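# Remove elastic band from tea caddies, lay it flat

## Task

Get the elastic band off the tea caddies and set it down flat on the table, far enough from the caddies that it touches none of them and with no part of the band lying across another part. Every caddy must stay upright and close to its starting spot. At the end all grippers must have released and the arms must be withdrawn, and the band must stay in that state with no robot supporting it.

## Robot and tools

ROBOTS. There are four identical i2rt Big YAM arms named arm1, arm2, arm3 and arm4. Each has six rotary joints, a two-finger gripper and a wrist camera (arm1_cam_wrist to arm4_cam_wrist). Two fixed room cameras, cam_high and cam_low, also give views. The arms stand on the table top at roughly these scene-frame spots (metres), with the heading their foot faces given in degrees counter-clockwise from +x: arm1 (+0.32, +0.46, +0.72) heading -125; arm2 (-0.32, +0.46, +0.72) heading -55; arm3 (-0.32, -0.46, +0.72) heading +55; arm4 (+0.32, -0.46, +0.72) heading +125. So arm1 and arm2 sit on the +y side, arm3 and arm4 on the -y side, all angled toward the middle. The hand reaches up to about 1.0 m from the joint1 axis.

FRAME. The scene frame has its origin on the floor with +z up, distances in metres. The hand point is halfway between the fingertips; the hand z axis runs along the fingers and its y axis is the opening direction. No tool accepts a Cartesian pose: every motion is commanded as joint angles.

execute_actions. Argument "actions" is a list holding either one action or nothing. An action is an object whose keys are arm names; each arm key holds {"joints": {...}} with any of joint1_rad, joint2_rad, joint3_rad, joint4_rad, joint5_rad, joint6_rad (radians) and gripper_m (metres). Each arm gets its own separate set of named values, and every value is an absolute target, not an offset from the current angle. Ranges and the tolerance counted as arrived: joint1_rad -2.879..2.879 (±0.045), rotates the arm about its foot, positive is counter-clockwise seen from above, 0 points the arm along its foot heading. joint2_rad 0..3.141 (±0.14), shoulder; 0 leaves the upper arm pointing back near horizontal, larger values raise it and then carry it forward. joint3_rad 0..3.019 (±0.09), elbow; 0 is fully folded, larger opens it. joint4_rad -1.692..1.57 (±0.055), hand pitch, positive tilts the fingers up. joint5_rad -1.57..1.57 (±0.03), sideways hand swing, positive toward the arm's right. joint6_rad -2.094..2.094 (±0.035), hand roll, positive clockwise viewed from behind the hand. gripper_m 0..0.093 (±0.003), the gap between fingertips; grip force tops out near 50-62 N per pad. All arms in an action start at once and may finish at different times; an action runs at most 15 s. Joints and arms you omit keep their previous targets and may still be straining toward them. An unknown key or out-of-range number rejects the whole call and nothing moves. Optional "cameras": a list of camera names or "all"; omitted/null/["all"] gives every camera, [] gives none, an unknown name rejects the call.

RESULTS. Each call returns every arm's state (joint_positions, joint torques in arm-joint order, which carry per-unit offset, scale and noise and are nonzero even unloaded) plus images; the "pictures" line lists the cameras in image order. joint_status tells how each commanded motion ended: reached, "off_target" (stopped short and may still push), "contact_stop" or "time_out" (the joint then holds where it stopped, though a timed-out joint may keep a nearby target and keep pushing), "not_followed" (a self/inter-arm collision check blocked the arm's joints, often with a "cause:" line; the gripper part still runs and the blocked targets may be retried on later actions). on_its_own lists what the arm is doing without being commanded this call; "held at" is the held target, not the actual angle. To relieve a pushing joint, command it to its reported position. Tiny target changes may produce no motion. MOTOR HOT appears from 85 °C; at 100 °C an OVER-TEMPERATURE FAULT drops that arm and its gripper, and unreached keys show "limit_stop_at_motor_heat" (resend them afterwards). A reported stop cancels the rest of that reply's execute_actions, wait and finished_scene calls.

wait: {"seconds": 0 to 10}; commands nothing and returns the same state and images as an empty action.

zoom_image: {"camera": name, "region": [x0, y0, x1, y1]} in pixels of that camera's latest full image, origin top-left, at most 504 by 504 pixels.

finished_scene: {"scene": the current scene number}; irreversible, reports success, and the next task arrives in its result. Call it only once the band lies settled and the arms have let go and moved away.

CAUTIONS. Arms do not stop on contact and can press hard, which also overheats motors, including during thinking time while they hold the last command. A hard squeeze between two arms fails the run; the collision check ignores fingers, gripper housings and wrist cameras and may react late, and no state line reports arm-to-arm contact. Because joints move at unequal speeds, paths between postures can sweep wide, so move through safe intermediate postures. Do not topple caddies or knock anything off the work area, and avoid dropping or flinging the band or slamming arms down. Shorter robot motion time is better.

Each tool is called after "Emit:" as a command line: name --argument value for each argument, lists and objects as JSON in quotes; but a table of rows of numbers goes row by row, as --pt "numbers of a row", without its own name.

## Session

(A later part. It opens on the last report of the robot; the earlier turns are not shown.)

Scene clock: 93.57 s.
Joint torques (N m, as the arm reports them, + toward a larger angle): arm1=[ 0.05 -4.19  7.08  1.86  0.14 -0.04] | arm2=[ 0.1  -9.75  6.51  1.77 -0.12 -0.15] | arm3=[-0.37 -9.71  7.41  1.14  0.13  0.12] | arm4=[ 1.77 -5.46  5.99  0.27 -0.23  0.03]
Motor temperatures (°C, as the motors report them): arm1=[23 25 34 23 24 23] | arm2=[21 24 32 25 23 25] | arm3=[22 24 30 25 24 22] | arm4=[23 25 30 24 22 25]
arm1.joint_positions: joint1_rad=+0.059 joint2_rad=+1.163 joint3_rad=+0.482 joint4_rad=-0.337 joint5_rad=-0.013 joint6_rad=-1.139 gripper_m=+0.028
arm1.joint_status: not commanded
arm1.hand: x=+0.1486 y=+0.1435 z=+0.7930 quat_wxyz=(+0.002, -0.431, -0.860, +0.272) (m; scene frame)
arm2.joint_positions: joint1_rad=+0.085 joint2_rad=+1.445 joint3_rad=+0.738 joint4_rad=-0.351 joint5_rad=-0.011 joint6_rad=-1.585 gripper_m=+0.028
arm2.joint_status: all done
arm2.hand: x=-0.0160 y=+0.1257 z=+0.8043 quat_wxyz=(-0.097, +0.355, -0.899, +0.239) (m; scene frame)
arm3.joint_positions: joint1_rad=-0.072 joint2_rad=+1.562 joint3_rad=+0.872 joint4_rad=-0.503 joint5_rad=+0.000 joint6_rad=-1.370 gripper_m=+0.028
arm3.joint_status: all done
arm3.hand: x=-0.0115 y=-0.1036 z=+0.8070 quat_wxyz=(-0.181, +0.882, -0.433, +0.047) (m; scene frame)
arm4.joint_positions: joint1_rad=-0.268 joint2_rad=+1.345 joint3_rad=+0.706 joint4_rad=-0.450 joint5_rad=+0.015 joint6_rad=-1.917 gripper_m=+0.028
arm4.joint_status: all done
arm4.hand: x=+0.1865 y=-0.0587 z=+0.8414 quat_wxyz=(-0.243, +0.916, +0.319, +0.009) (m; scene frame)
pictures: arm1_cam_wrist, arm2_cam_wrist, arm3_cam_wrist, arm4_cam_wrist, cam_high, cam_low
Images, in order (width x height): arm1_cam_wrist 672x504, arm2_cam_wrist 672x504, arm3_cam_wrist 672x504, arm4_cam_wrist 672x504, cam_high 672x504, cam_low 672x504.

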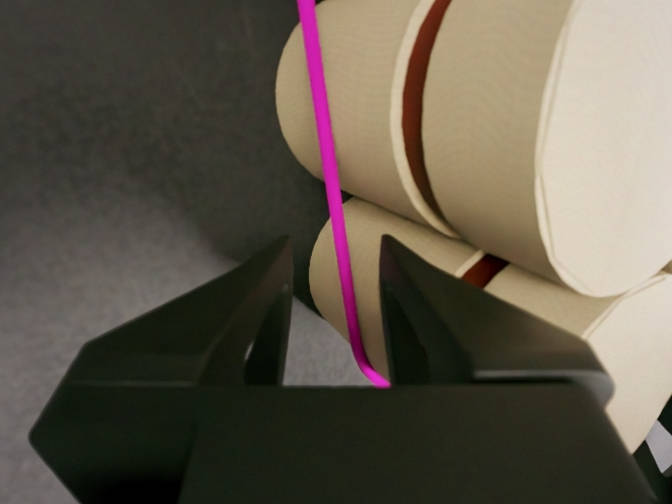

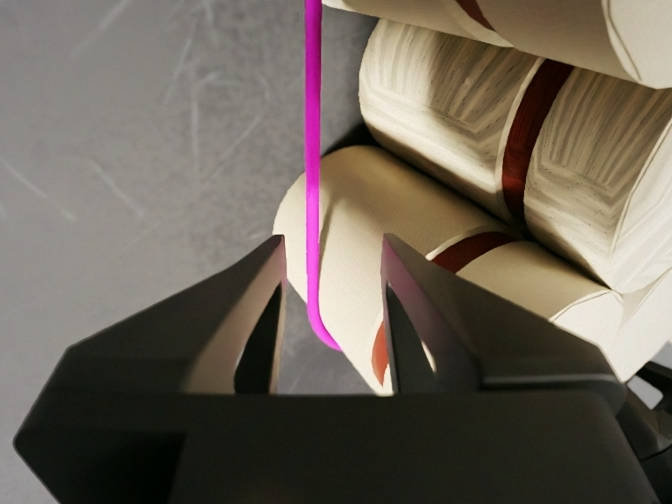

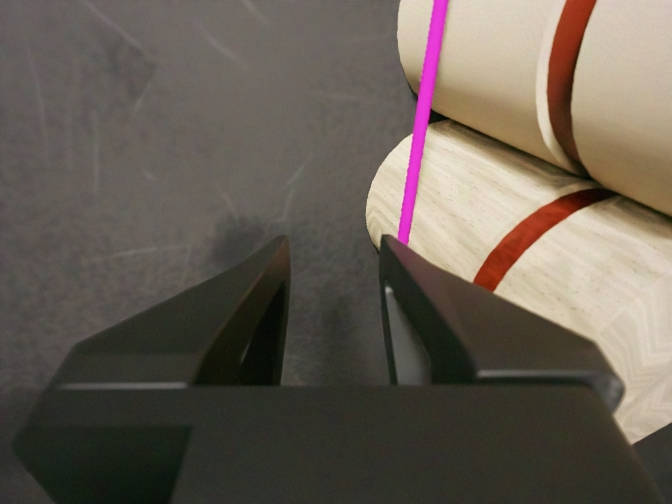

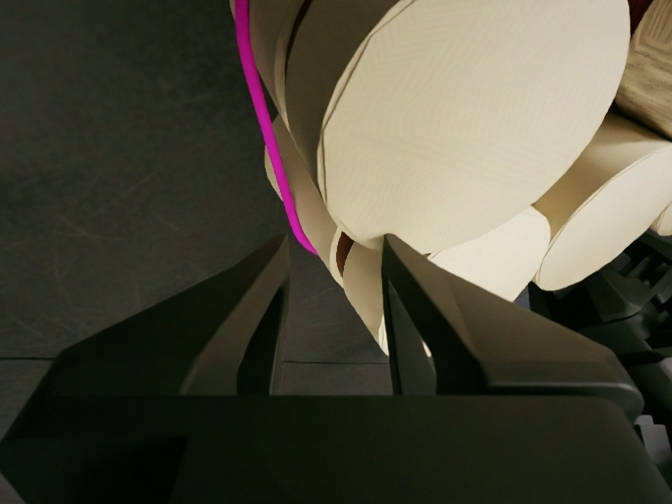

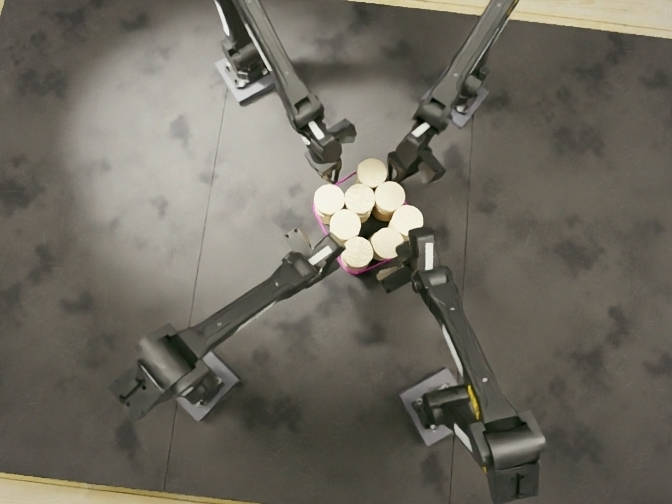

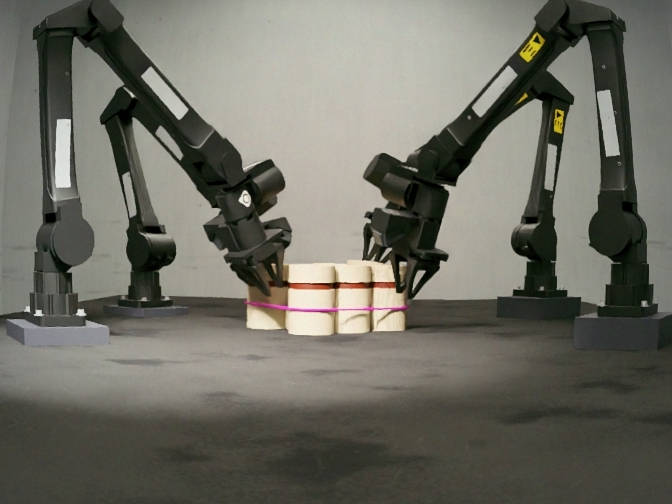

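Emit:
execute_actions --actions '[{"arm2":{"joints":{"joint1_rad":0.145}},"arm3":{"joints":{"joint4_rad":-0.37,"joint1_rad":-0.06}},"arm4":{"joints":{"joint2_rad":1.26,"joint3_rad":0.74,"joint4_rad":-0.47}}}]' --cameras '[]'

Emit:
execute_actions --actions '[{"arm4":{"joints":{"joint3_rad":0.66,"joint4_rad":-0.56,"joint1_rad":-0.30}}}]'

Scene clock: 105.23 s.
Joint torques (N m, as the arm reports them, + toward a larger angle): arm1=[ 0.   -4.3   7.09  1.88  0.14 -0.03] | arm2=[ -0.5  -10.01   6.47   1.65  -0.14  -0.17] | arm3=[  1.92 -10.24   7.7    1.29   0.13   0.13] | arm4=[ 1.77 -9.39 11.96  1.   -0.15  0.03]
Motor temperatures (°C, as the motors report them): arm1=[23 25 34 23 24 23] | arm2=[21 24 32 25 22 25] | arm3=[22 24 30 25 24 22] | arm4=[23 25 30 24 22 25]
arm1.joint_positions: joint1_rad=+0.059 joint2_rad=+1.163 joint3_rad=+0.482 joint4_rad=-0.337 joint5_rad=-0.013 joint6_rad=-1.139 gripper_m=+0.028
arm1.joint_status: not commanded
arm1.hand: x=+0.1486 y=+0.1435 z=+0.7930 quat_wxyz=(+0.002, -0.431, -0.860, +0.272) (m; scene frame)
arm2.joint_positions: joint1_rad=+0.137 joint2_rad=+1.445 joint3_rad=+0.738 joint4_rad=-0.351 joint5_rad=-0.011 joint6_rad=-1.585 gripper_m=+0.028
arm2.joint_status: all done
arm2.hand: x=+0.0011 y=+0.1421 z=+0.8044 quat_wxyz=(-0.103, +0.378, -0.889, +0.236) (m; scene frame)
arm3.joint_positions: joint1_rad=-0.072 joint2_rad=+1.562 joint3_rad=+0.872 joint4_rad=-0.385 joint5_rad=+0.000 joint6_rad=-1.370 gripper_m=+0.028
arm3.joint_status: all done
arm3.hand: x=+0.0058 y=-0.0836 z=+0.8193 quat_wxyz=(-0.237, +0.870, -0.427, +0.062) (m; scene frame)
arm4.joint_positions: joint1_rad=-0.268 joint2_rad=+1.257 joint3_rad=+0.707 joint4_rad=-0.464 joint5_rad=+0.013 joint6_rad=-1.917 gripper_m=+0.028
arm4.joint_status: all done
arm4.hand: x=+0.1858 y=-0.0575 z=+0.8761 quat_wxyz=(-0.280, +0.907, +0.316, +0.008) (m; scene frame)
pictures: none
No camera images: the call's "cameras" was empty. Leave "cameras" out to get every camera's image.

Scene clock: 106.13 s.
Joint torques (N m, as the arm reports them, + toward a larger angle): arm1=[ 0.08 -4.21  7.08  1.87  0.14 -0.03] | arm2=[-0.41 -9.86  6.53  1.74 -0.11 -0.14] | arm3=[  1.92 -10.25   7.69   1.26   0.14   0.13] | arm4=[ 0.52 -8.56  9.07  0.86 -0.13  0.03]
Motor temperatures (°C, as the motors report them): arm1=[23 25 34 23 24 23] | arm2=[21 24 32 25 22 25] | arm3=[22 24 30 25 24 22] | arm4=[23 25 30 24 22 25]
arm1.joint_positions: joint1_rad=+0.059 joint2_rad=+1.163 joint3_rad=+0.482 joint4_rad=-0.337 joint5_rad=-0.013 joint6_rad=-1.139 gripper_m=+0.028
arm1.joint_status: not commanded
arm1.hand: x=+0.1486 y=+0.1435 z=+0.7930 quat_wxyz=(+0.002, -0.431, -0.860, +0.272) (m; scene frame)
arm2.joint_positions: joint1_rad=+0.137 joint2_rad=+1.445 joint3_rad=+0.738 joint4_rad=-0.351 joint5_rad=-0.011 joint6_rad=-1.585 gripper_m=+0.028
arm2.joint_status: not commanded
arm2.hand: x=+0.0011 y=+0.1421 z=+0.8044 quat_wxyz=(-0.103, +0.378, -0.889, +0.236) (m; scene frame)
arm3.joint_positions: joint1_rad=-0.072 joint2_rad=+1.562 joint3_rad=+0.872 joint4_rad=-0.385 joint5_rad=+0.000 joint6_rad=-1.370 gripper_m=+0.028
arm3.joint_status: not commanded
arm3.hand: x=+0.0058 y=-0.0836 z=+0.8193 quat_wxyz=(-0.237, +0.870, -0.427, +0.062) (m; scene frame)
arm4.joint_positions: joint1_rad=-0.293 joint2_rad=+1.257 joint3_rad=+0.655 joint4_rad=-0.556 joint5_rad=+0.013 joint6_rad=-1.917 gripper_m=+0.028
arm4.joint_status: all done
arm4.hand: x=+0.2084 y=-0.0944 z=+0.8422 quat_wxyz=(-0.210, +0.927, +0.311, +0.010) (m; scene frame)
pictures: arm1_cam_wrist, arm2_cam_wrist, arm3_cam_wrist, arm4_cam_wrist, cam_high, cam_low
Images, in order (width x height): arm1_cam_wrist 672x504, arm2_cam_wrist 672x504, arm3_cam_wrist 672x504, arm4_cam_wrist 672x504, cam_high 672x504, cam_low 672x504.

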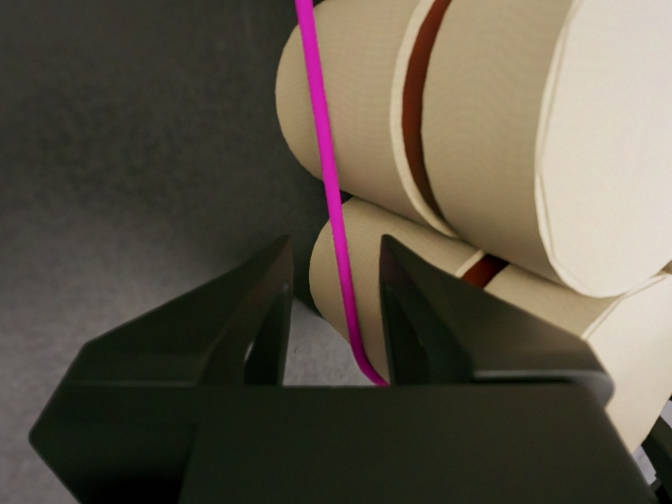

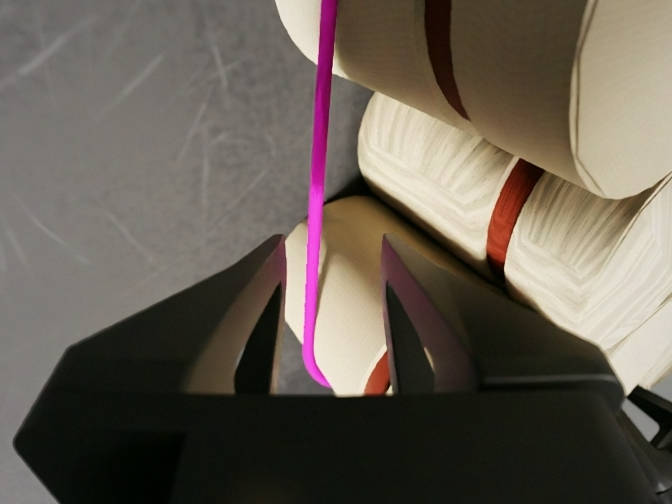

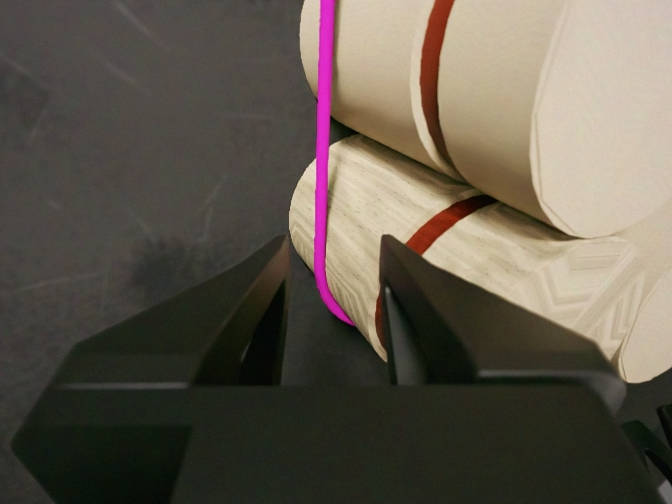

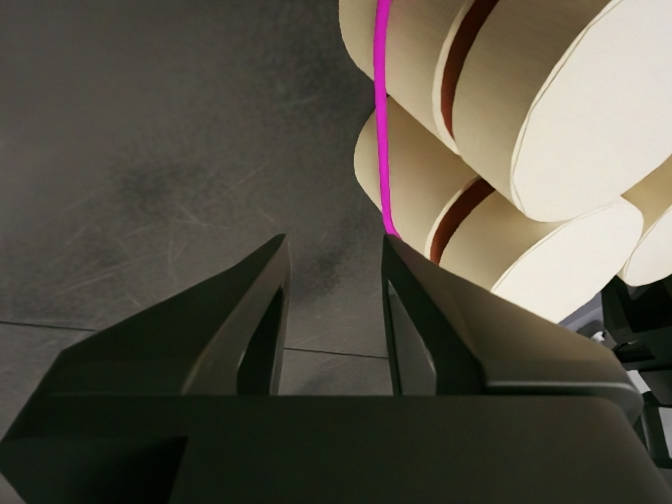

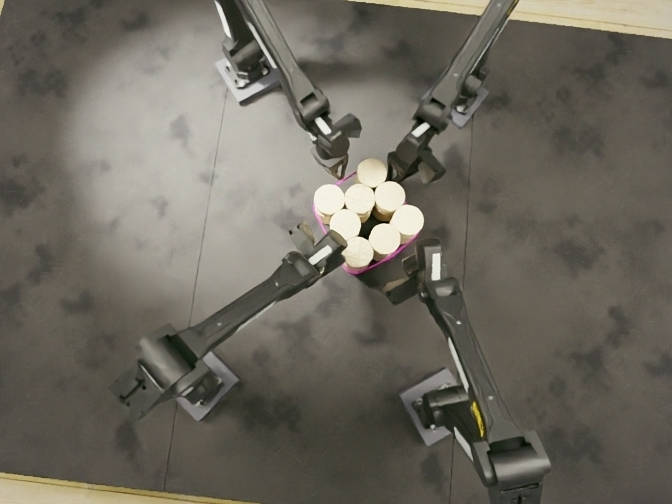

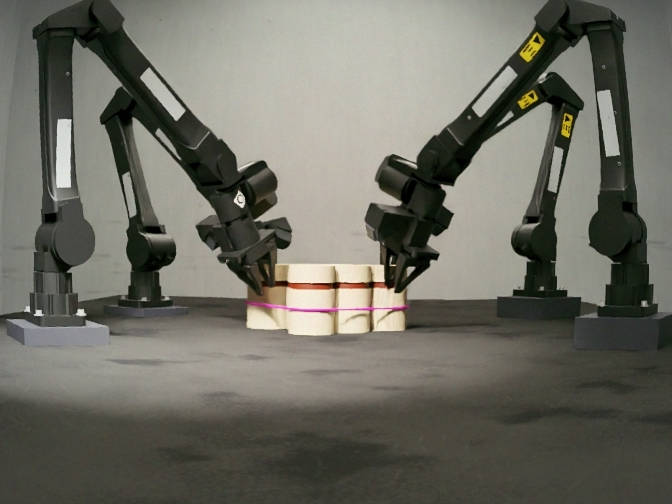

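Emit:
execute_actions --actions '[{"arm1":{"joints":{"joint2_rad":1.212,"joint3_rad":0.47,"joint4_rad":-0.265}},"arm2":{"joints":{"joint2_rad":1.495,"joint3_rad":0.725,"joint4_rad":-0.28}},"arm3":{"joints":{"joint2_rad":1.635,"joint4_rad":-0.31}},"arm4":{"joints":{"joint1_rad":-0.268,"joint2_rad":1.33,"joint3_rad":0.61,"joint4_rad":-0.42}}}]' --cameras '[]'

Emit:
execute_actions --actions '[{"arm1":{"joints":{"joint2_rad":1.262,"joint4_rad":-0.205}},"arm2":{"joints":{"joint2_rad":1.54,"joint4_rad":-0.225}},"arm3":{"joints":{"joint2_rad":1.694,"joint4_rad":-0.25}},"arm4":{"joints":{"joint2_rad":1.382,"joint3_rad":0.575,"joint4_rad":-0.27}}}]'

Scene clock: 124.57 s.
Joint torques (N m, as the arm reports them, + toward a larger angle): arm1=[ 0.   -3.93  6.    1.89  0.14 -0.03] | arm2=[-0.27 -8.66  5.81  1.7  -0.11 -0.18] | arm3=[  1.6  -10.4    7.32   1.38   0.13   0.13] | arm4=[  1.74 -10.02   8.07   1.59  -0.13   0.03]
Motor temperatures (°C, as the motors report them): arm1=[23 25 34 23 24 23] | arm2=[21 24 33 25 22 25] | arm3=[22 25 30 25 24 22] | arm4=[23 25 31 24 22 25]
arm1.joint_positions: joint1_rad=+0.059 joint2_rad=+1.206 joint3_rad=+0.478 joint4_rad=-0.285 joint5_rad=-0.013 joint6_rad=-1.139 gripper_m=+0.028
arm1.joint_status: all done
arm1.hand: x=+0.1459 y=+0.1383 z=+0.7837 quat_wxyz=(+0.002, -0.431, -0.859, +0.275) (m; scene frame)
arm2.joint_positions: joint1_rad=+0.137 joint2_rad=+1.488 joint3_rad=+0.723 joint4_rad=-0.302 joint5_rad=-0.011 joint6_rad=-1.585 gripper_m=+0.028
arm2.joint_status: all done
arm2.hand: x=+0.0015 y=+0.1418 z=+0.7861 quat_wxyz=(-0.102, +0.378, -0.890, +0.233) (m; scene frame)
arm3.joint_positions: joint1_rad=-0.069 joint2_rad=+1.618 joint3_rad=+0.872 joint4_rad=-0.328 joint5_rad=+0.000 joint6_rad=-1.370 gripper_m=+0.028
arm3.joint_status: all done
arm3.hand: x=+0.0095 y=-0.0772 z=+0.7993 quat_wxyz=(-0.238, +0.871, -0.426, +0.061) (m; scene frame)
arm4.joint_positions: joint1_rad=-0.277 joint2_rad=+1.338 joint3_rad=+0.607 joint4_rad=-0.433 joint5_rad=+0.013 joint6_rad=-1.917 gripper_m=+0.028
arm4.joint_status: all done
arm4.hand: x=+0.2026 y=-0.0965 z=+0.8060 quat_wxyz=(-0.207, +0.925, +0.318, +0.008) (m; scene frame)
pictures: none
No camera images: the call's "cameras" was empty. Leave "cameras" out to get every camera's image.

Scene clock: 125.43 s.
Joint torques (N m, as the arm reports them, + toward a larger angle): arm1=[ 0.09 -4.42  5.99  2.07  0.02 -0.04] | arm2=[-0.47 -9.01  5.52  1.6  -0.12 -0.15] | arm3=[  1.61 -10.79   6.93   1.41   0.14   0.12] | arm4=[ 1.72 -9.84  7.32  1.75 -0.12  0.03]
Motor temperatures (°C, as the motors report them): arm1=[23 25 34 23 24 23] | arm2=[21 24 33 25 22 25] | arm3=[22 25 30 25 24 22] | arm4=[23 25 31 24 22 25]
arm1.joint_positions: joint1_rad=+0.058 joint2_rad=+1.257 joint3_rad=+0.475 joint4_rad=-0.230 joint5_rad=-0.010 joint6_rad=-1.139 gripper_m=+0.028
arm1.joint_status: all done
arm1.hand: x=+0.1427 y=+0.1343 z=+0.7715 quat_wxyz=(+0.004, -0.432, -0.859, +0.275) (m; scene frame)
arm2.joint_positions: joint1_rad=+0.137 joint2_rad=+1.534 joint3_rad=+0.723 joint4_rad=-0.246 joint5_rad=-0.011 joint6_rad=-1.585 gripper_m=+0.028
arm2.joint_status: all done
arm2.hand: x=+0.0067 y=+0.1366 z=+0.7732 quat_wxyz=(-0.104, +0.378, -0.889, +0.238) (m; scene frame)
arm3.joint_positions: joint1_rad=-0.069 joint2_rad=+1.677 joint3_rad=+0.872 joint4_rad=-0.268 joint5_rad=+0.000 joint6_rad=-1.370 gripper_m=+0.028
arm3.joint_status: all done
arm3.hand: x=+0.0135 y=-0.0722 z=+0.7776 quat_wxyz=(-0.238, +0.871, -0.426, +0.061) (m; scene frame)
arm4.joint_positions: joint1_rad=-0.277 joint2_rad=+1.383 joint3_rad=+0.575 joint4_rad=-0.285 joint5_rad=+0.013 joint6_rad=-1.917 gripper_m=+0.028
arm4.joint_status: all done
arm4.hand: x=+0.1986 y=-0.0845 z=+0.7928 quat_wxyz=(-0.241, +0.918, +0.316, +0.009) (m; scene frame)
pictures: arm1_cam_wrist, arm2_cam_wrist, arm3_cam_wrist, arm4_cam_wrist, cam_high, cam_low
Images, in order (width x height): arm1_cam_wrist 672x504, arm2_cam_wrist 672x504, arm3_cam_wrist 672x504, arm4_cam_wrist 672x504, cam_high 672x504, cam_low 672x504.

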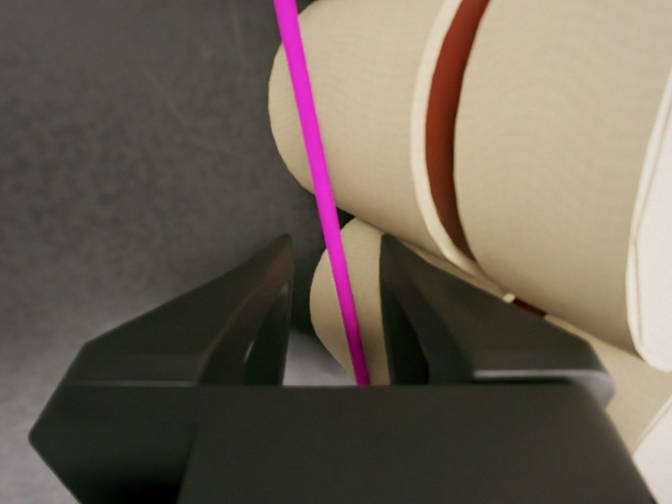

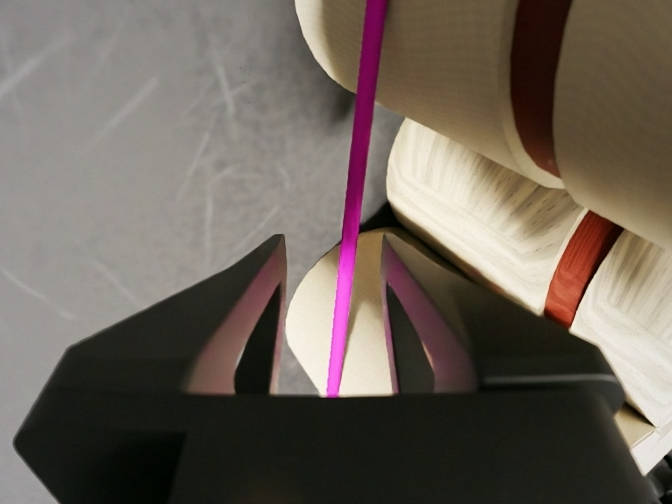

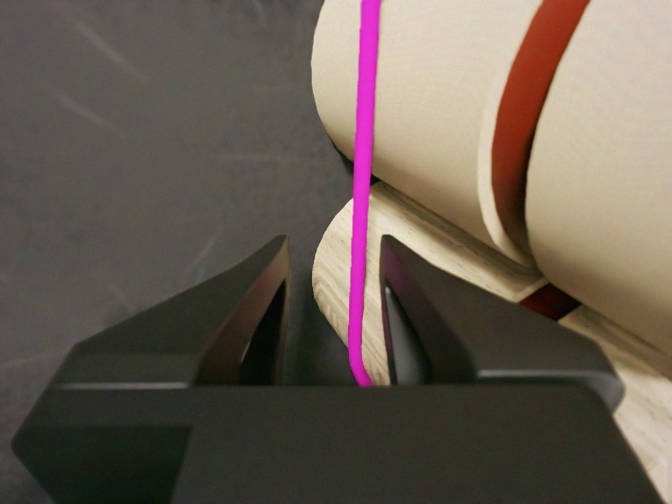

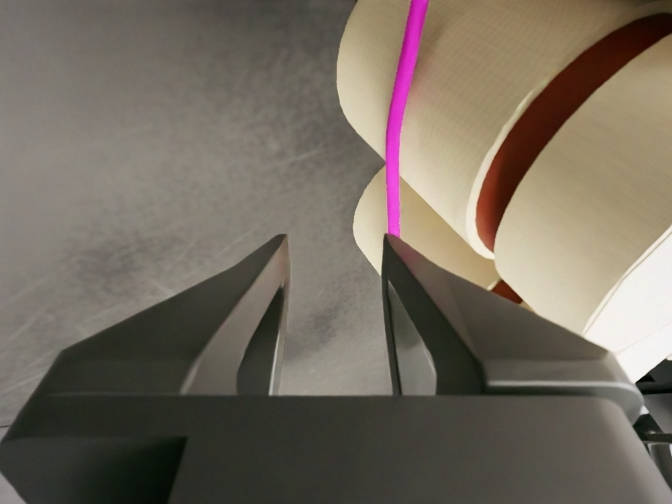

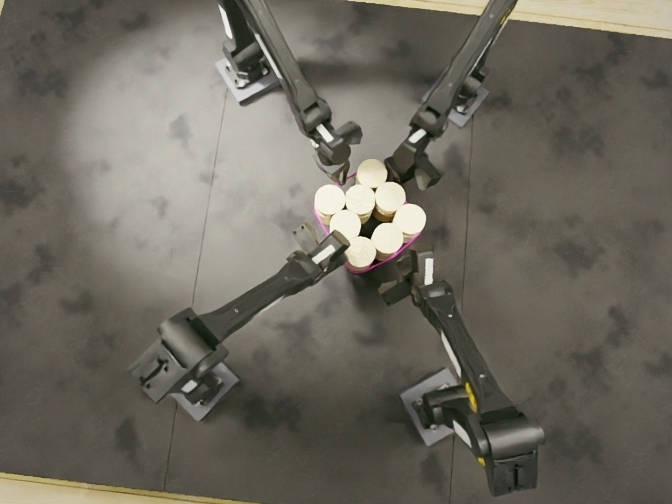

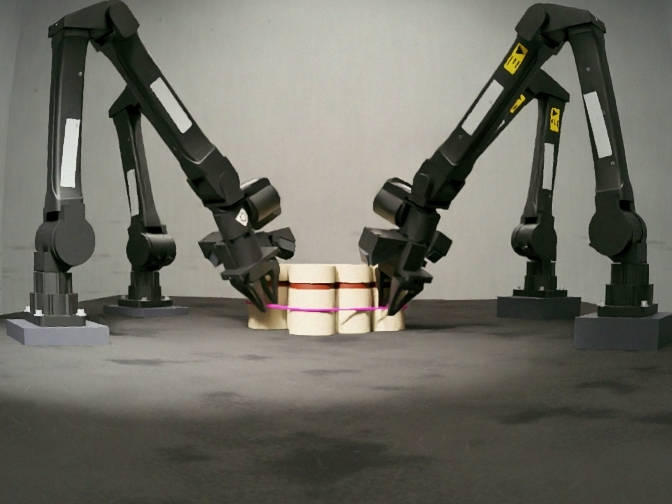

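Emit:
execute_actions --actions '[{"arm1":{"joints":{"joint1_rad":0.03,"joint2_rad":1.30,"joint3_rad":0.455,"joint4_rad":-0.175}},"arm2":{"joints":{"joint2_rad":1.582,"joint4_rad":-0.175}},"arm3":{"joints":{"joint2_rad":1.74,"joint4_rad":-0.19}},"arm4":{"joints":{"joint4_rad":-0.185}}}]'

Scene clock: 131.37 s.
Joint torques (N m, as the arm reports them, + toward a larger angle): arm1=[-0.09 -4.41  5.53  1.86  0.03 -0.04] | arm2=[-0.79 -9.55  5.39  1.79 -0.1  -0.15] | arm3=[  1.45 -10.42   6.7    1.4    0.06   0.14] | arm4=[ 1.69 -9.94  7.45  1.9  -0.11  0.04]
Motor temperatures (°C, as the motors report them): arm1=[23 25 34 23 24 23] | arm2=[21 24 32 25 22 25] | arm3=[22 25 30 25 24 22] | arm4=[23 25 31 24 22 25]
arm1.joint_positions: joint1_rad=+0.044 joint2_rad=+1.293 joint3_rad=+0.463 joint4_rad=-0.194 joint5_rad=-0.011 joint6_rad=-1.139 gripper_m=+0.028
arm1.joint_status: all done
arm1.hand: x=+0.1391 y=+0.1387 z=+0.7590 quat_wxyz=(+0.005, -0.439, -0.857, +0.269) (m; scene frame)
arm2.joint_positions: joint1_rad=+0.137 joint2_rad=+1.574 joint3_rad=+0.723 joint4_rad=-0.197 joint5_rad=-0.011 joint6_rad=-1.585 gripper_m=+0.028
arm2.joint_status: all done
arm2.hand: x=+0.0109 y=+0.1324 z=+0.7613 quat_wxyz=(-0.105, +0.378, -0.888, +0.241) (m; scene frame)
arm3.joint_positions: joint1_rad=-0.069 joint2_rad=+1.713 joint3_rad=+0.871 joint4_rad=-0.207 joint5_rad=+0.002 joint6_rad=-1.371 gripper_m=+0.028
arm3.joint_status: all done
arm3.hand: x=+0.0188 y=-0.0662 z=+0.7666 quat_wxyz=(-0.249, +0.868, -0.425, +0.065) (m; scene frame)
arm4.joint_positions: joint1_rad=-0.277 joint2_rad=+1.383 joint3_rad=+0.575 joint4_rad=-0.200 joint5_rad=+0.013 joint6_rad=-1.917 gripper_m=+0.028
arm4.joint_status: all done
arm4.hand: x=+0.1929 y=-0.0673 z=+0.8034 quat_wxyz=(-0.282, +0.907, +0.312, +0.009) (m; scene frame)
pictures: arm1_cam_wrist, arm2_cam_wrist, arm3_cam_wrist, arm4_cam_wrist, cam_high, cam_low
Images, in order (width x height): arm1_cam_wrist 672x504, arm2_cam_wrist 672x504, arm3_cam_wrist 672x504, arm4_cam_wrist 672x504, cam_high 672x504, cam_low 672x504.

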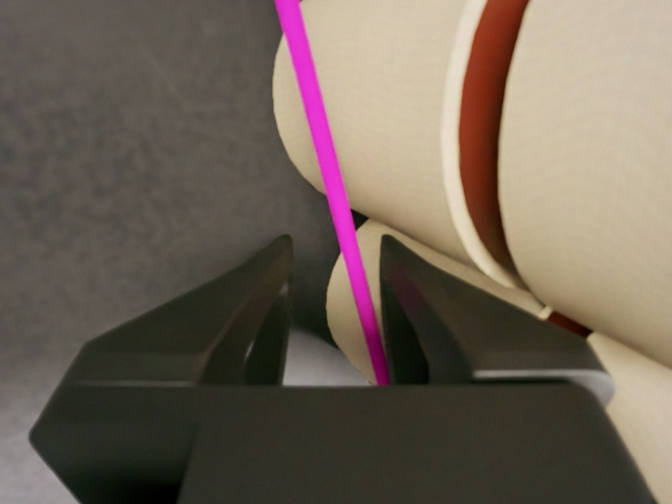

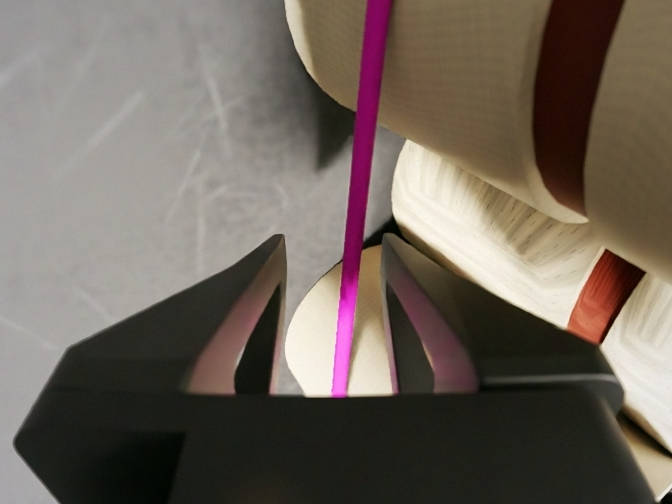

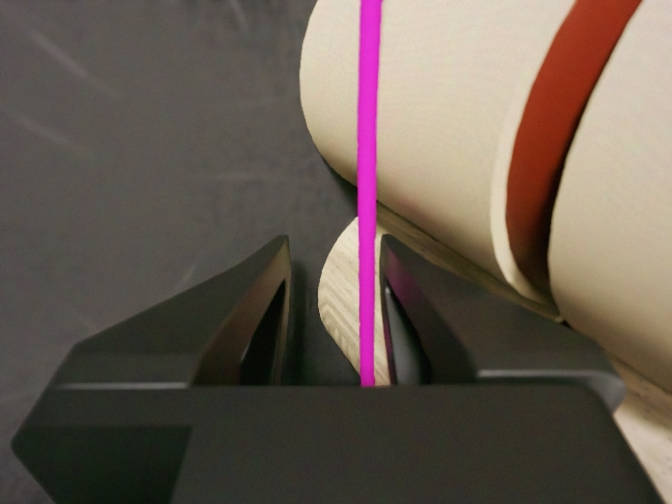

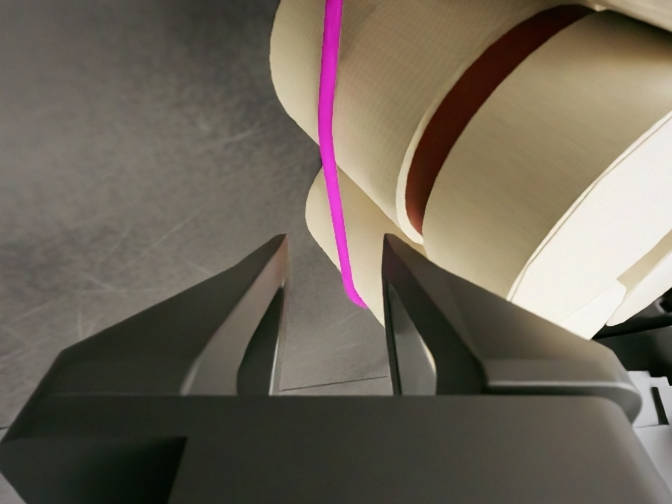

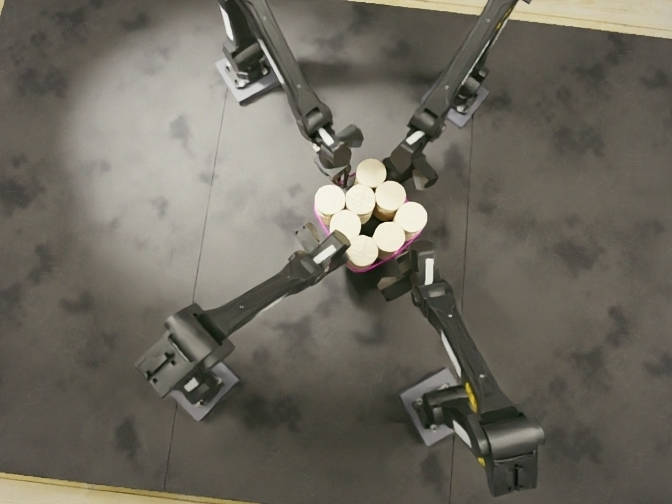

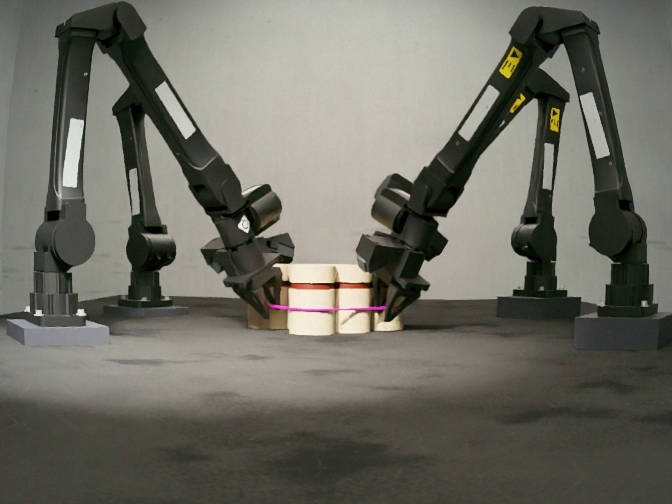

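Emit:
execute_actions --actions '[{"arm1":{"joints":{"gripper_m":0}},"arm2":{"joints":{"gripper_m":0}},"arm3":{"joints":{"gripper_m":0,"joint2_rad":1.725}},"arm4":{"joints":{"joint2_rad":1.435,"joint3_rad":0.56,"joint4_rad":-0.13}}}]' --cameras '[]'

Emit:
execute_actions --actions '[{"arm4":{"joints":{"joint2_rad":1.485,"joint4_rad":-0.08}}}]'

Scene clock: 139.90 s.
Joint torques (N m, as the arm reports them, + toward a larger angle): arm1=[-0.04 -4.39  5.52  1.82  0.03 -0.03] | arm2=[-0.33 -9.65  5.44  1.65 -0.12 -0.16] | arm3=[  1.58 -11.48   6.77   1.23   0.06   0.14] | arm4=[  1.7  -10.12   6.74   1.88  -0.12   0.04]
Motor temperatures (°C, as the motors report them): arm1=[23 25 33 23 24 23] | arm2=[21 24 32 25 22 25] | arm3=[22 25 30 25 24 22] | arm4=[23 25 31 24 22 25]
arm1.joint_positions: joint1_rad=+0.044 joint2_rad=+1.293 joint3_rad=+0.463 joint4_rad=-0.193 joint5_rad=-0.011 joint6_rad=-1.139 gripper_m=+0.003
arm1.joint_status: all done
arm1.hand: x=+0.1389 y=+0.1384 z=+0.7591 quat_wxyz=(+0.006, -0.439, -0.857, +0.270) (m; scene frame)
arm2.joint_positions: joint1_rad=+0.137 joint2_rad=+1.574 joint3_rad=+0.723 joint4_rad=-0.197 joint5_rad=-0.011 joint6_rad=-1.585 gripper_m=+0.002
arm2.joint_status: all done
arm2.hand: x=+0.0109 y=+0.1324 z=+0.7613 quat_wxyz=(-0.105, +0.378, -0.888, +0.241) (m; scene frame)
arm3.joint_positions: joint1_rad=-0.069 joint2_rad=+1.713 joint3_rad=+0.871 joint4_rad=-0.202 joint5_rad=+0.002 joint6_rad=-1.371 gripper_m=+0.002
arm3.joint_status: all done
arm3.hand: x=+0.0196 y=-0.0653 z=+0.7672 quat_wxyz=(-0.252, +0.867, -0.424, +0.066) (m; scene frame)
arm4.joint_positions: joint1_rad=-0.277 joint2_rad=+1.435 joint3_rad=+0.562 joint4_rad=-0.145 joint5_rad=+0.013 joint6_rad=-1.917 gripper_m=+0.028
arm4.joint_status: all done
arm4.hand: x=+0.1930 y=-0.0678 z=+0.7853 quat_wxyz=(-0.278, +0.909, +0.312, +0.009) (m; scene frame)
pictures: none
No camera images: the call's "cameras" was empty. Leave "cameras" out to get every camera's image.

Scene clock: 140.70 s.
Joint torques (N m, as the arm reports them, + toward a larger angle): arm1=[-0.12 -4.4   5.53  1.82  0.02 -0.04] | arm2=[-0.46 -9.81  5.46  1.76 -0.11 -0.14] | arm3=[  1.66 -11.46   6.78   1.23   0.05   0.14] | arm4=[  1.69 -10.73   6.33   1.9   -0.11   0.03]
Motor temperatures (°C, as the motors report them): arm1=[23 25 33 23 24 23] | arm2=[21 24 32 25 22 25] | arm3=[22 25 30 25 24 22] | arm4=[23 25 31 24 22 25]
arm1.joint_positions: joint1_rad=+0.044 joint2_rad=+1.293 joint3_rad=+0.463 joint4_rad=-0.193 joint5_rad=-0.011 joint6_rad=-1.139 gripper_m=+0.003
arm1.joint_status: not commanded
arm1.hand: x=+0.1389 y=+0.1384 z=+0.7591 quat_wxyz=(+0.006, -0.439, -0.857, +0.270) (m; scene frame)
arm2.joint_positions: joint1_rad=+0.137 joint2_rad=+1.574 joint3_rad=+0.723 joint4_rad=-0.197 joint5_rad=-0.011 joint6_rad=-1.585 gripper_m=+0.002
arm2.joint_status: not commanded
arm2.hand: x=+0.0109 y=+0.1324 z=+0.7613 quat_wxyz=(-0.105, +0.378, -0.888, +0.241) (m; scene frame)
arm3.joint_positions: joint1_rad=-0.069 joint2_rad=+1.713 joint3_rad=+0.871 joint4_rad=-0.202 joint5_rad=+0.002 joint6_rad=-1.371 gripper_m=+0.002
arm3.joint_status: not commanded
arm3.hand: x=+0.0196 y=-0.0653 z=+0.7672 quat_wxyz=(-0.252, +0.867, -0.424, +0.066) (m; scene frame)
arm4.joint_positions: joint1_rad=-0.277 joint2_rad=+1.484 joint3_rad=+0.562 joint4_rad=-0.095 joint5_rad=+0.013 joint6_rad=-1.917 gripper_m=+0.028
arm4.joint_status: all done
arm4.hand: x=+0.1916 y=-0.0635 z=+0.7725 quat_wxyz=(-0.278, +0.908, +0.312, +0.009) (m; scene frame)
pictures: arm1_cam_wrist, arm2_cam_wrist, arm3_cam_wrist, arm4_cam_wrist, cam_high, cam_low
Images, in order (width x height): arm1_cam_wrist 672x504, arm2_cam_wrist 672x504, arm3_cam_wrist 672x504, arm4_cam_wrist 672x504, cam_high 672x504, cam_low 672x504.

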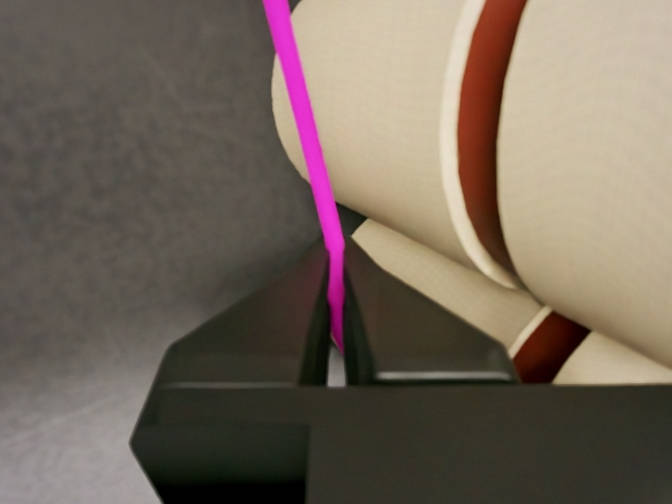

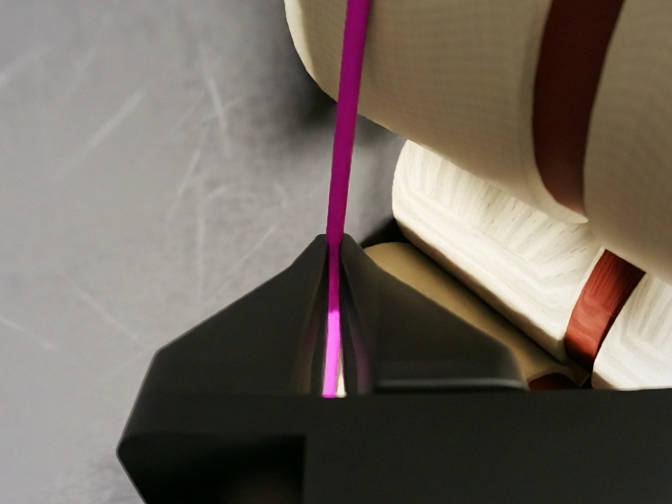

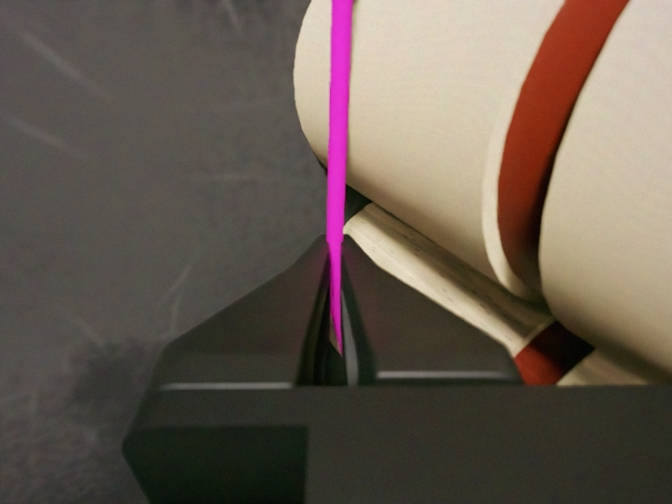

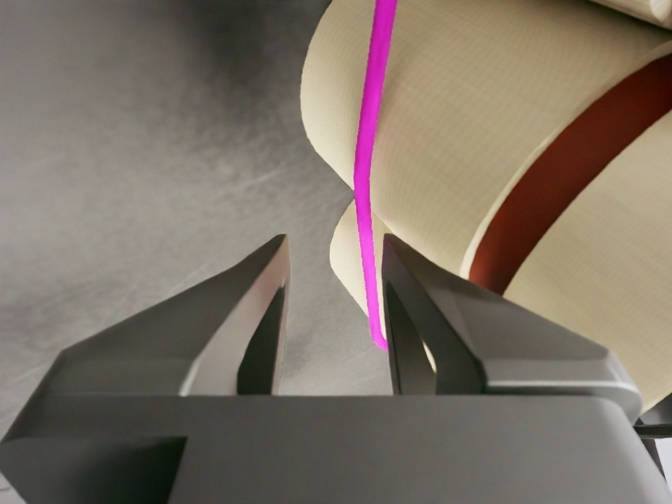

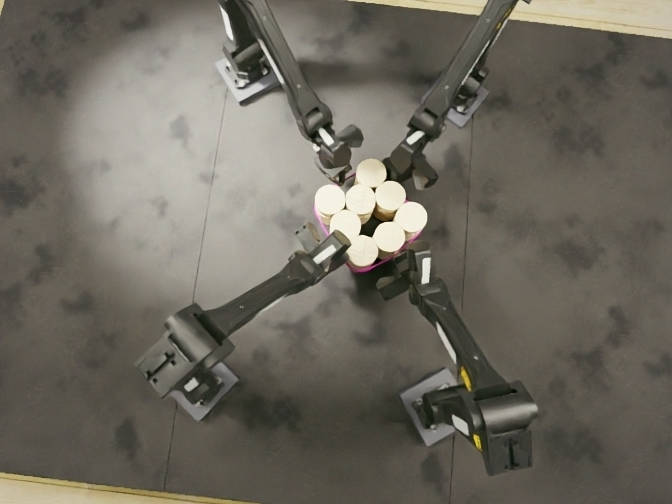

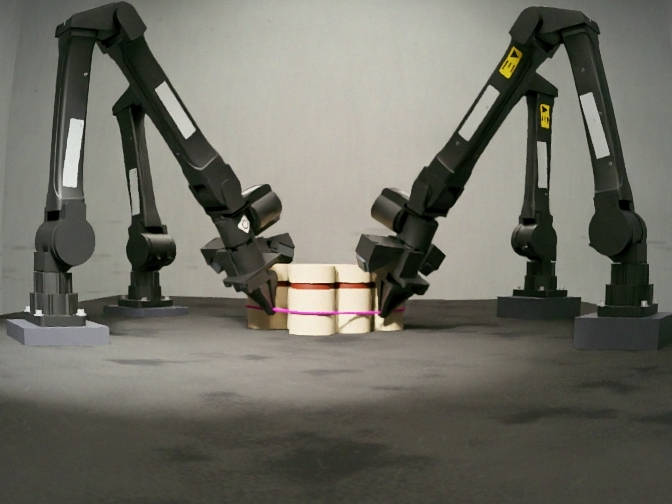

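Emit:
execute_actions --actions '[{"arm4":{"joints":{"joint2_rad":1.535,"joint4_rad":-0.015}}}]' --cameras '["arm4_cam_wrist"]'

Emit:
execute_actions --actions '[{"arm4":{"joints":{"gripper_m":0}}}]' --cameras '["arm4_cam_wrist","cam_high"]'

Scene clock: 149.43 s.
Joint torques (N m, as the arm reports them, + toward a larger angle): arm1=[ 0.03 -4.34  5.55  1.82  0.03 -0.03] | arm2=[-0.44 -9.56  5.36  1.74 -0.13 -0.14] | arm3=[  1.67 -11.44   6.79   1.24   0.04   0.13] | arm4=[  1.71 -10.98   6.05   2.1   -0.12   0.04]
Motor temperatures (°C, as the motors report them): arm1=[23 25 33 23 24 23] | arm2=[21 24 32 25 22 25] | arm3=[22 25 30 25 24 22] | arm4=[23 25 30 24 22 25]
arm1.joint_positions: joint1_rad=+0.044 joint2_rad=+1.293 joint3_rad=+0.463 joint4_rad=-0.193 joint5_rad=-0.011 joint6_rad=-1.139 gripper_m=+0.003
arm1.joint_status: not commanded
arm1.hand: x=+0.1389 y=+0.1384 z=+0.7591 quat_wxyz=(+0.006, -0.438, -0.857, +0.270) (m; scene frame)
arm2.joint_positions: joint1_rad=+0.137 joint2_rad=+1.574 joint3_rad=+0.723 joint4_rad=-0.197 joint5_rad=-0.011 joint6_rad=-1.585 gripper_m=+0.002
arm2.joint_status: not commanded
arm2.hand: x=+0.0109 y=+0.1324 z=+0.7613 quat_wxyz=(-0.105, +0.378, -0.888, +0.241) (m; scene frame)
arm3.joint_positions: joint1_rad=-0.069 joint2_rad=+1.713 joint3_rad=+0.871 joint4_rad=-0.202 joint5_rad=+0.002 joint6_rad=-1.371 gripper_m=+0.002
arm3.joint_status: not commanded
arm3.hand: x=+0.0196 y=-0.0654 z=+0.7672 quat_wxyz=(-0.252, +0.867, -0.424, +0.066) (m; scene frame)
arm4.joint_positions: joint1_rad=-0.277 joint2_rad=+1.534 joint3_rad=+0.562 joint4_rad=-0.034 joint5_rad=+0.013 joint6_rad=-1.917 gripper_m=+0.028
arm4.joint_status: all done
arm4.hand: x=+0.1897 y=-0.0578 z=+0.7607 quat_wxyz=(-0.283, +0.907, +0.312, +0.009) (m; scene frame)
pictures: arm4_cam_wrist
Images, in order (width x height): arm4_cam_wrist 672x504.

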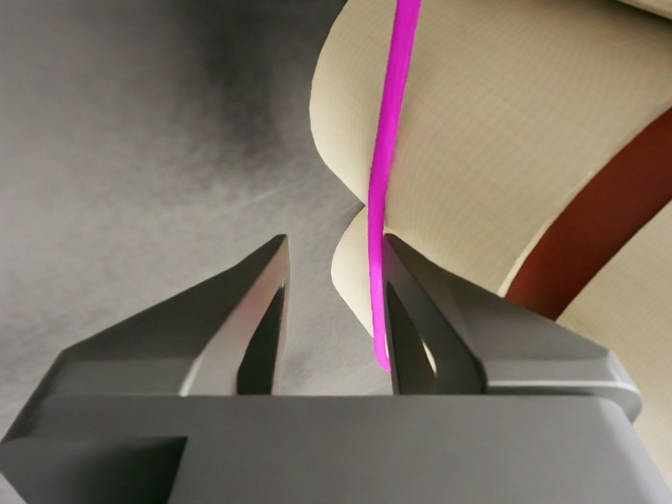

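Scene clock: 149.97 s.
Joint torques (N m, as the arm reports them, + toward a larger angle): arm1=[-0.09 -4.32  5.5   1.84  0.02 -0.03] | arm2=[-0.29 -9.41  5.44  1.74 -0.09 -0.15] | arm3=[  1.66 -11.49   6.76   1.21   0.04   0.13] | arm4=[  1.72 -11.05   5.96   1.92  -0.11   0.04]
Motor temperatures (°C, as the motors report them): arm1=[23 25 33 23 24 23] | arm2=[21 24 32 25 22 25] | arm3=[22 25 30 25 24 22] | arm4=[23 25 30 24 22 25]
arm1.joint_positions: joint1_rad=+0.044 joint2_rad=+1.293 joint3_rad=+0.463 joint4_rad=-0.193 joint5_rad=-0.011 joint6_rad=-1.139 gripper_m=+0.003
arm1.joint_status: not commanded
arm1.hand: x=+0.1389 y=+0.1384 z=+0.7591 quat_wxyz=(+0.006, -0.438, -0.857, +0.270) (m; scene frame)
arm2.joint_positions: joint1_rad=+0.137 joint2_rad=+1.574 joint3_rad=+0.723 joint4_rad=-0.197 joint5_rad=-0.011 joint6_rad=-1.585 gripper_m=+0.002
arm2.joint_status: not commanded
arm2.hand: x=+0.0109 y=+0.1324 z=+0.7613 quat_wxyz=(-0.105, +0.378, -0.888, +0.241) (m; scene frame)
arm3.joint_positions: joint1_rad=-0.069 joint2_rad=+1.713 joint3_rad=+0.871 joint4_rad=-0.202 joint5_rad=+0.002 joint6_rad=-1.371 gripper_m=+0.002
arm3.joint_status: not commanded
arm3.hand: x=+0.0196 y=-0.0654 z=+0.7672 quat_wxyz=(-0.252, +0.867, -0.424, +0.066) (m; scene frame)
arm4.joint_positions: joint1_rad=-0.277 joint2_rad=+1.534 joint3_rad=+0.562 joint4_rad=-0.030 joint5_rad=+0.013 joint6_rad=-1.917 gripper_m=+0.001
arm4.joint_status: all done
arm4.hand: x=+0.1894 y=-0.0569 z=+0.7613 quat_wxyz=(-0.285, +0.906, +0.311, +0.009) (m; scene frame)
pictures: arm4_cam_wrist, cam_high
Images, in order (width x height): arm4_cam_wrist 672x504, cam_high 672x504.

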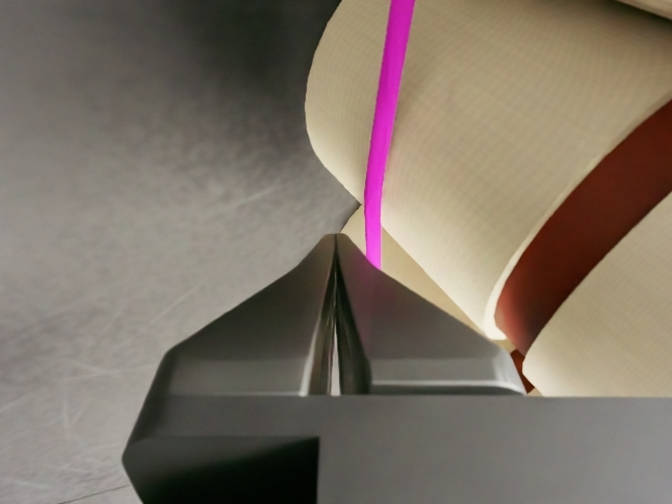

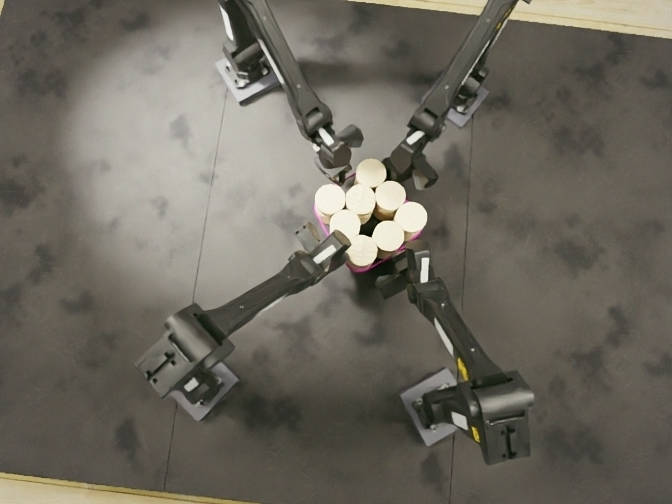

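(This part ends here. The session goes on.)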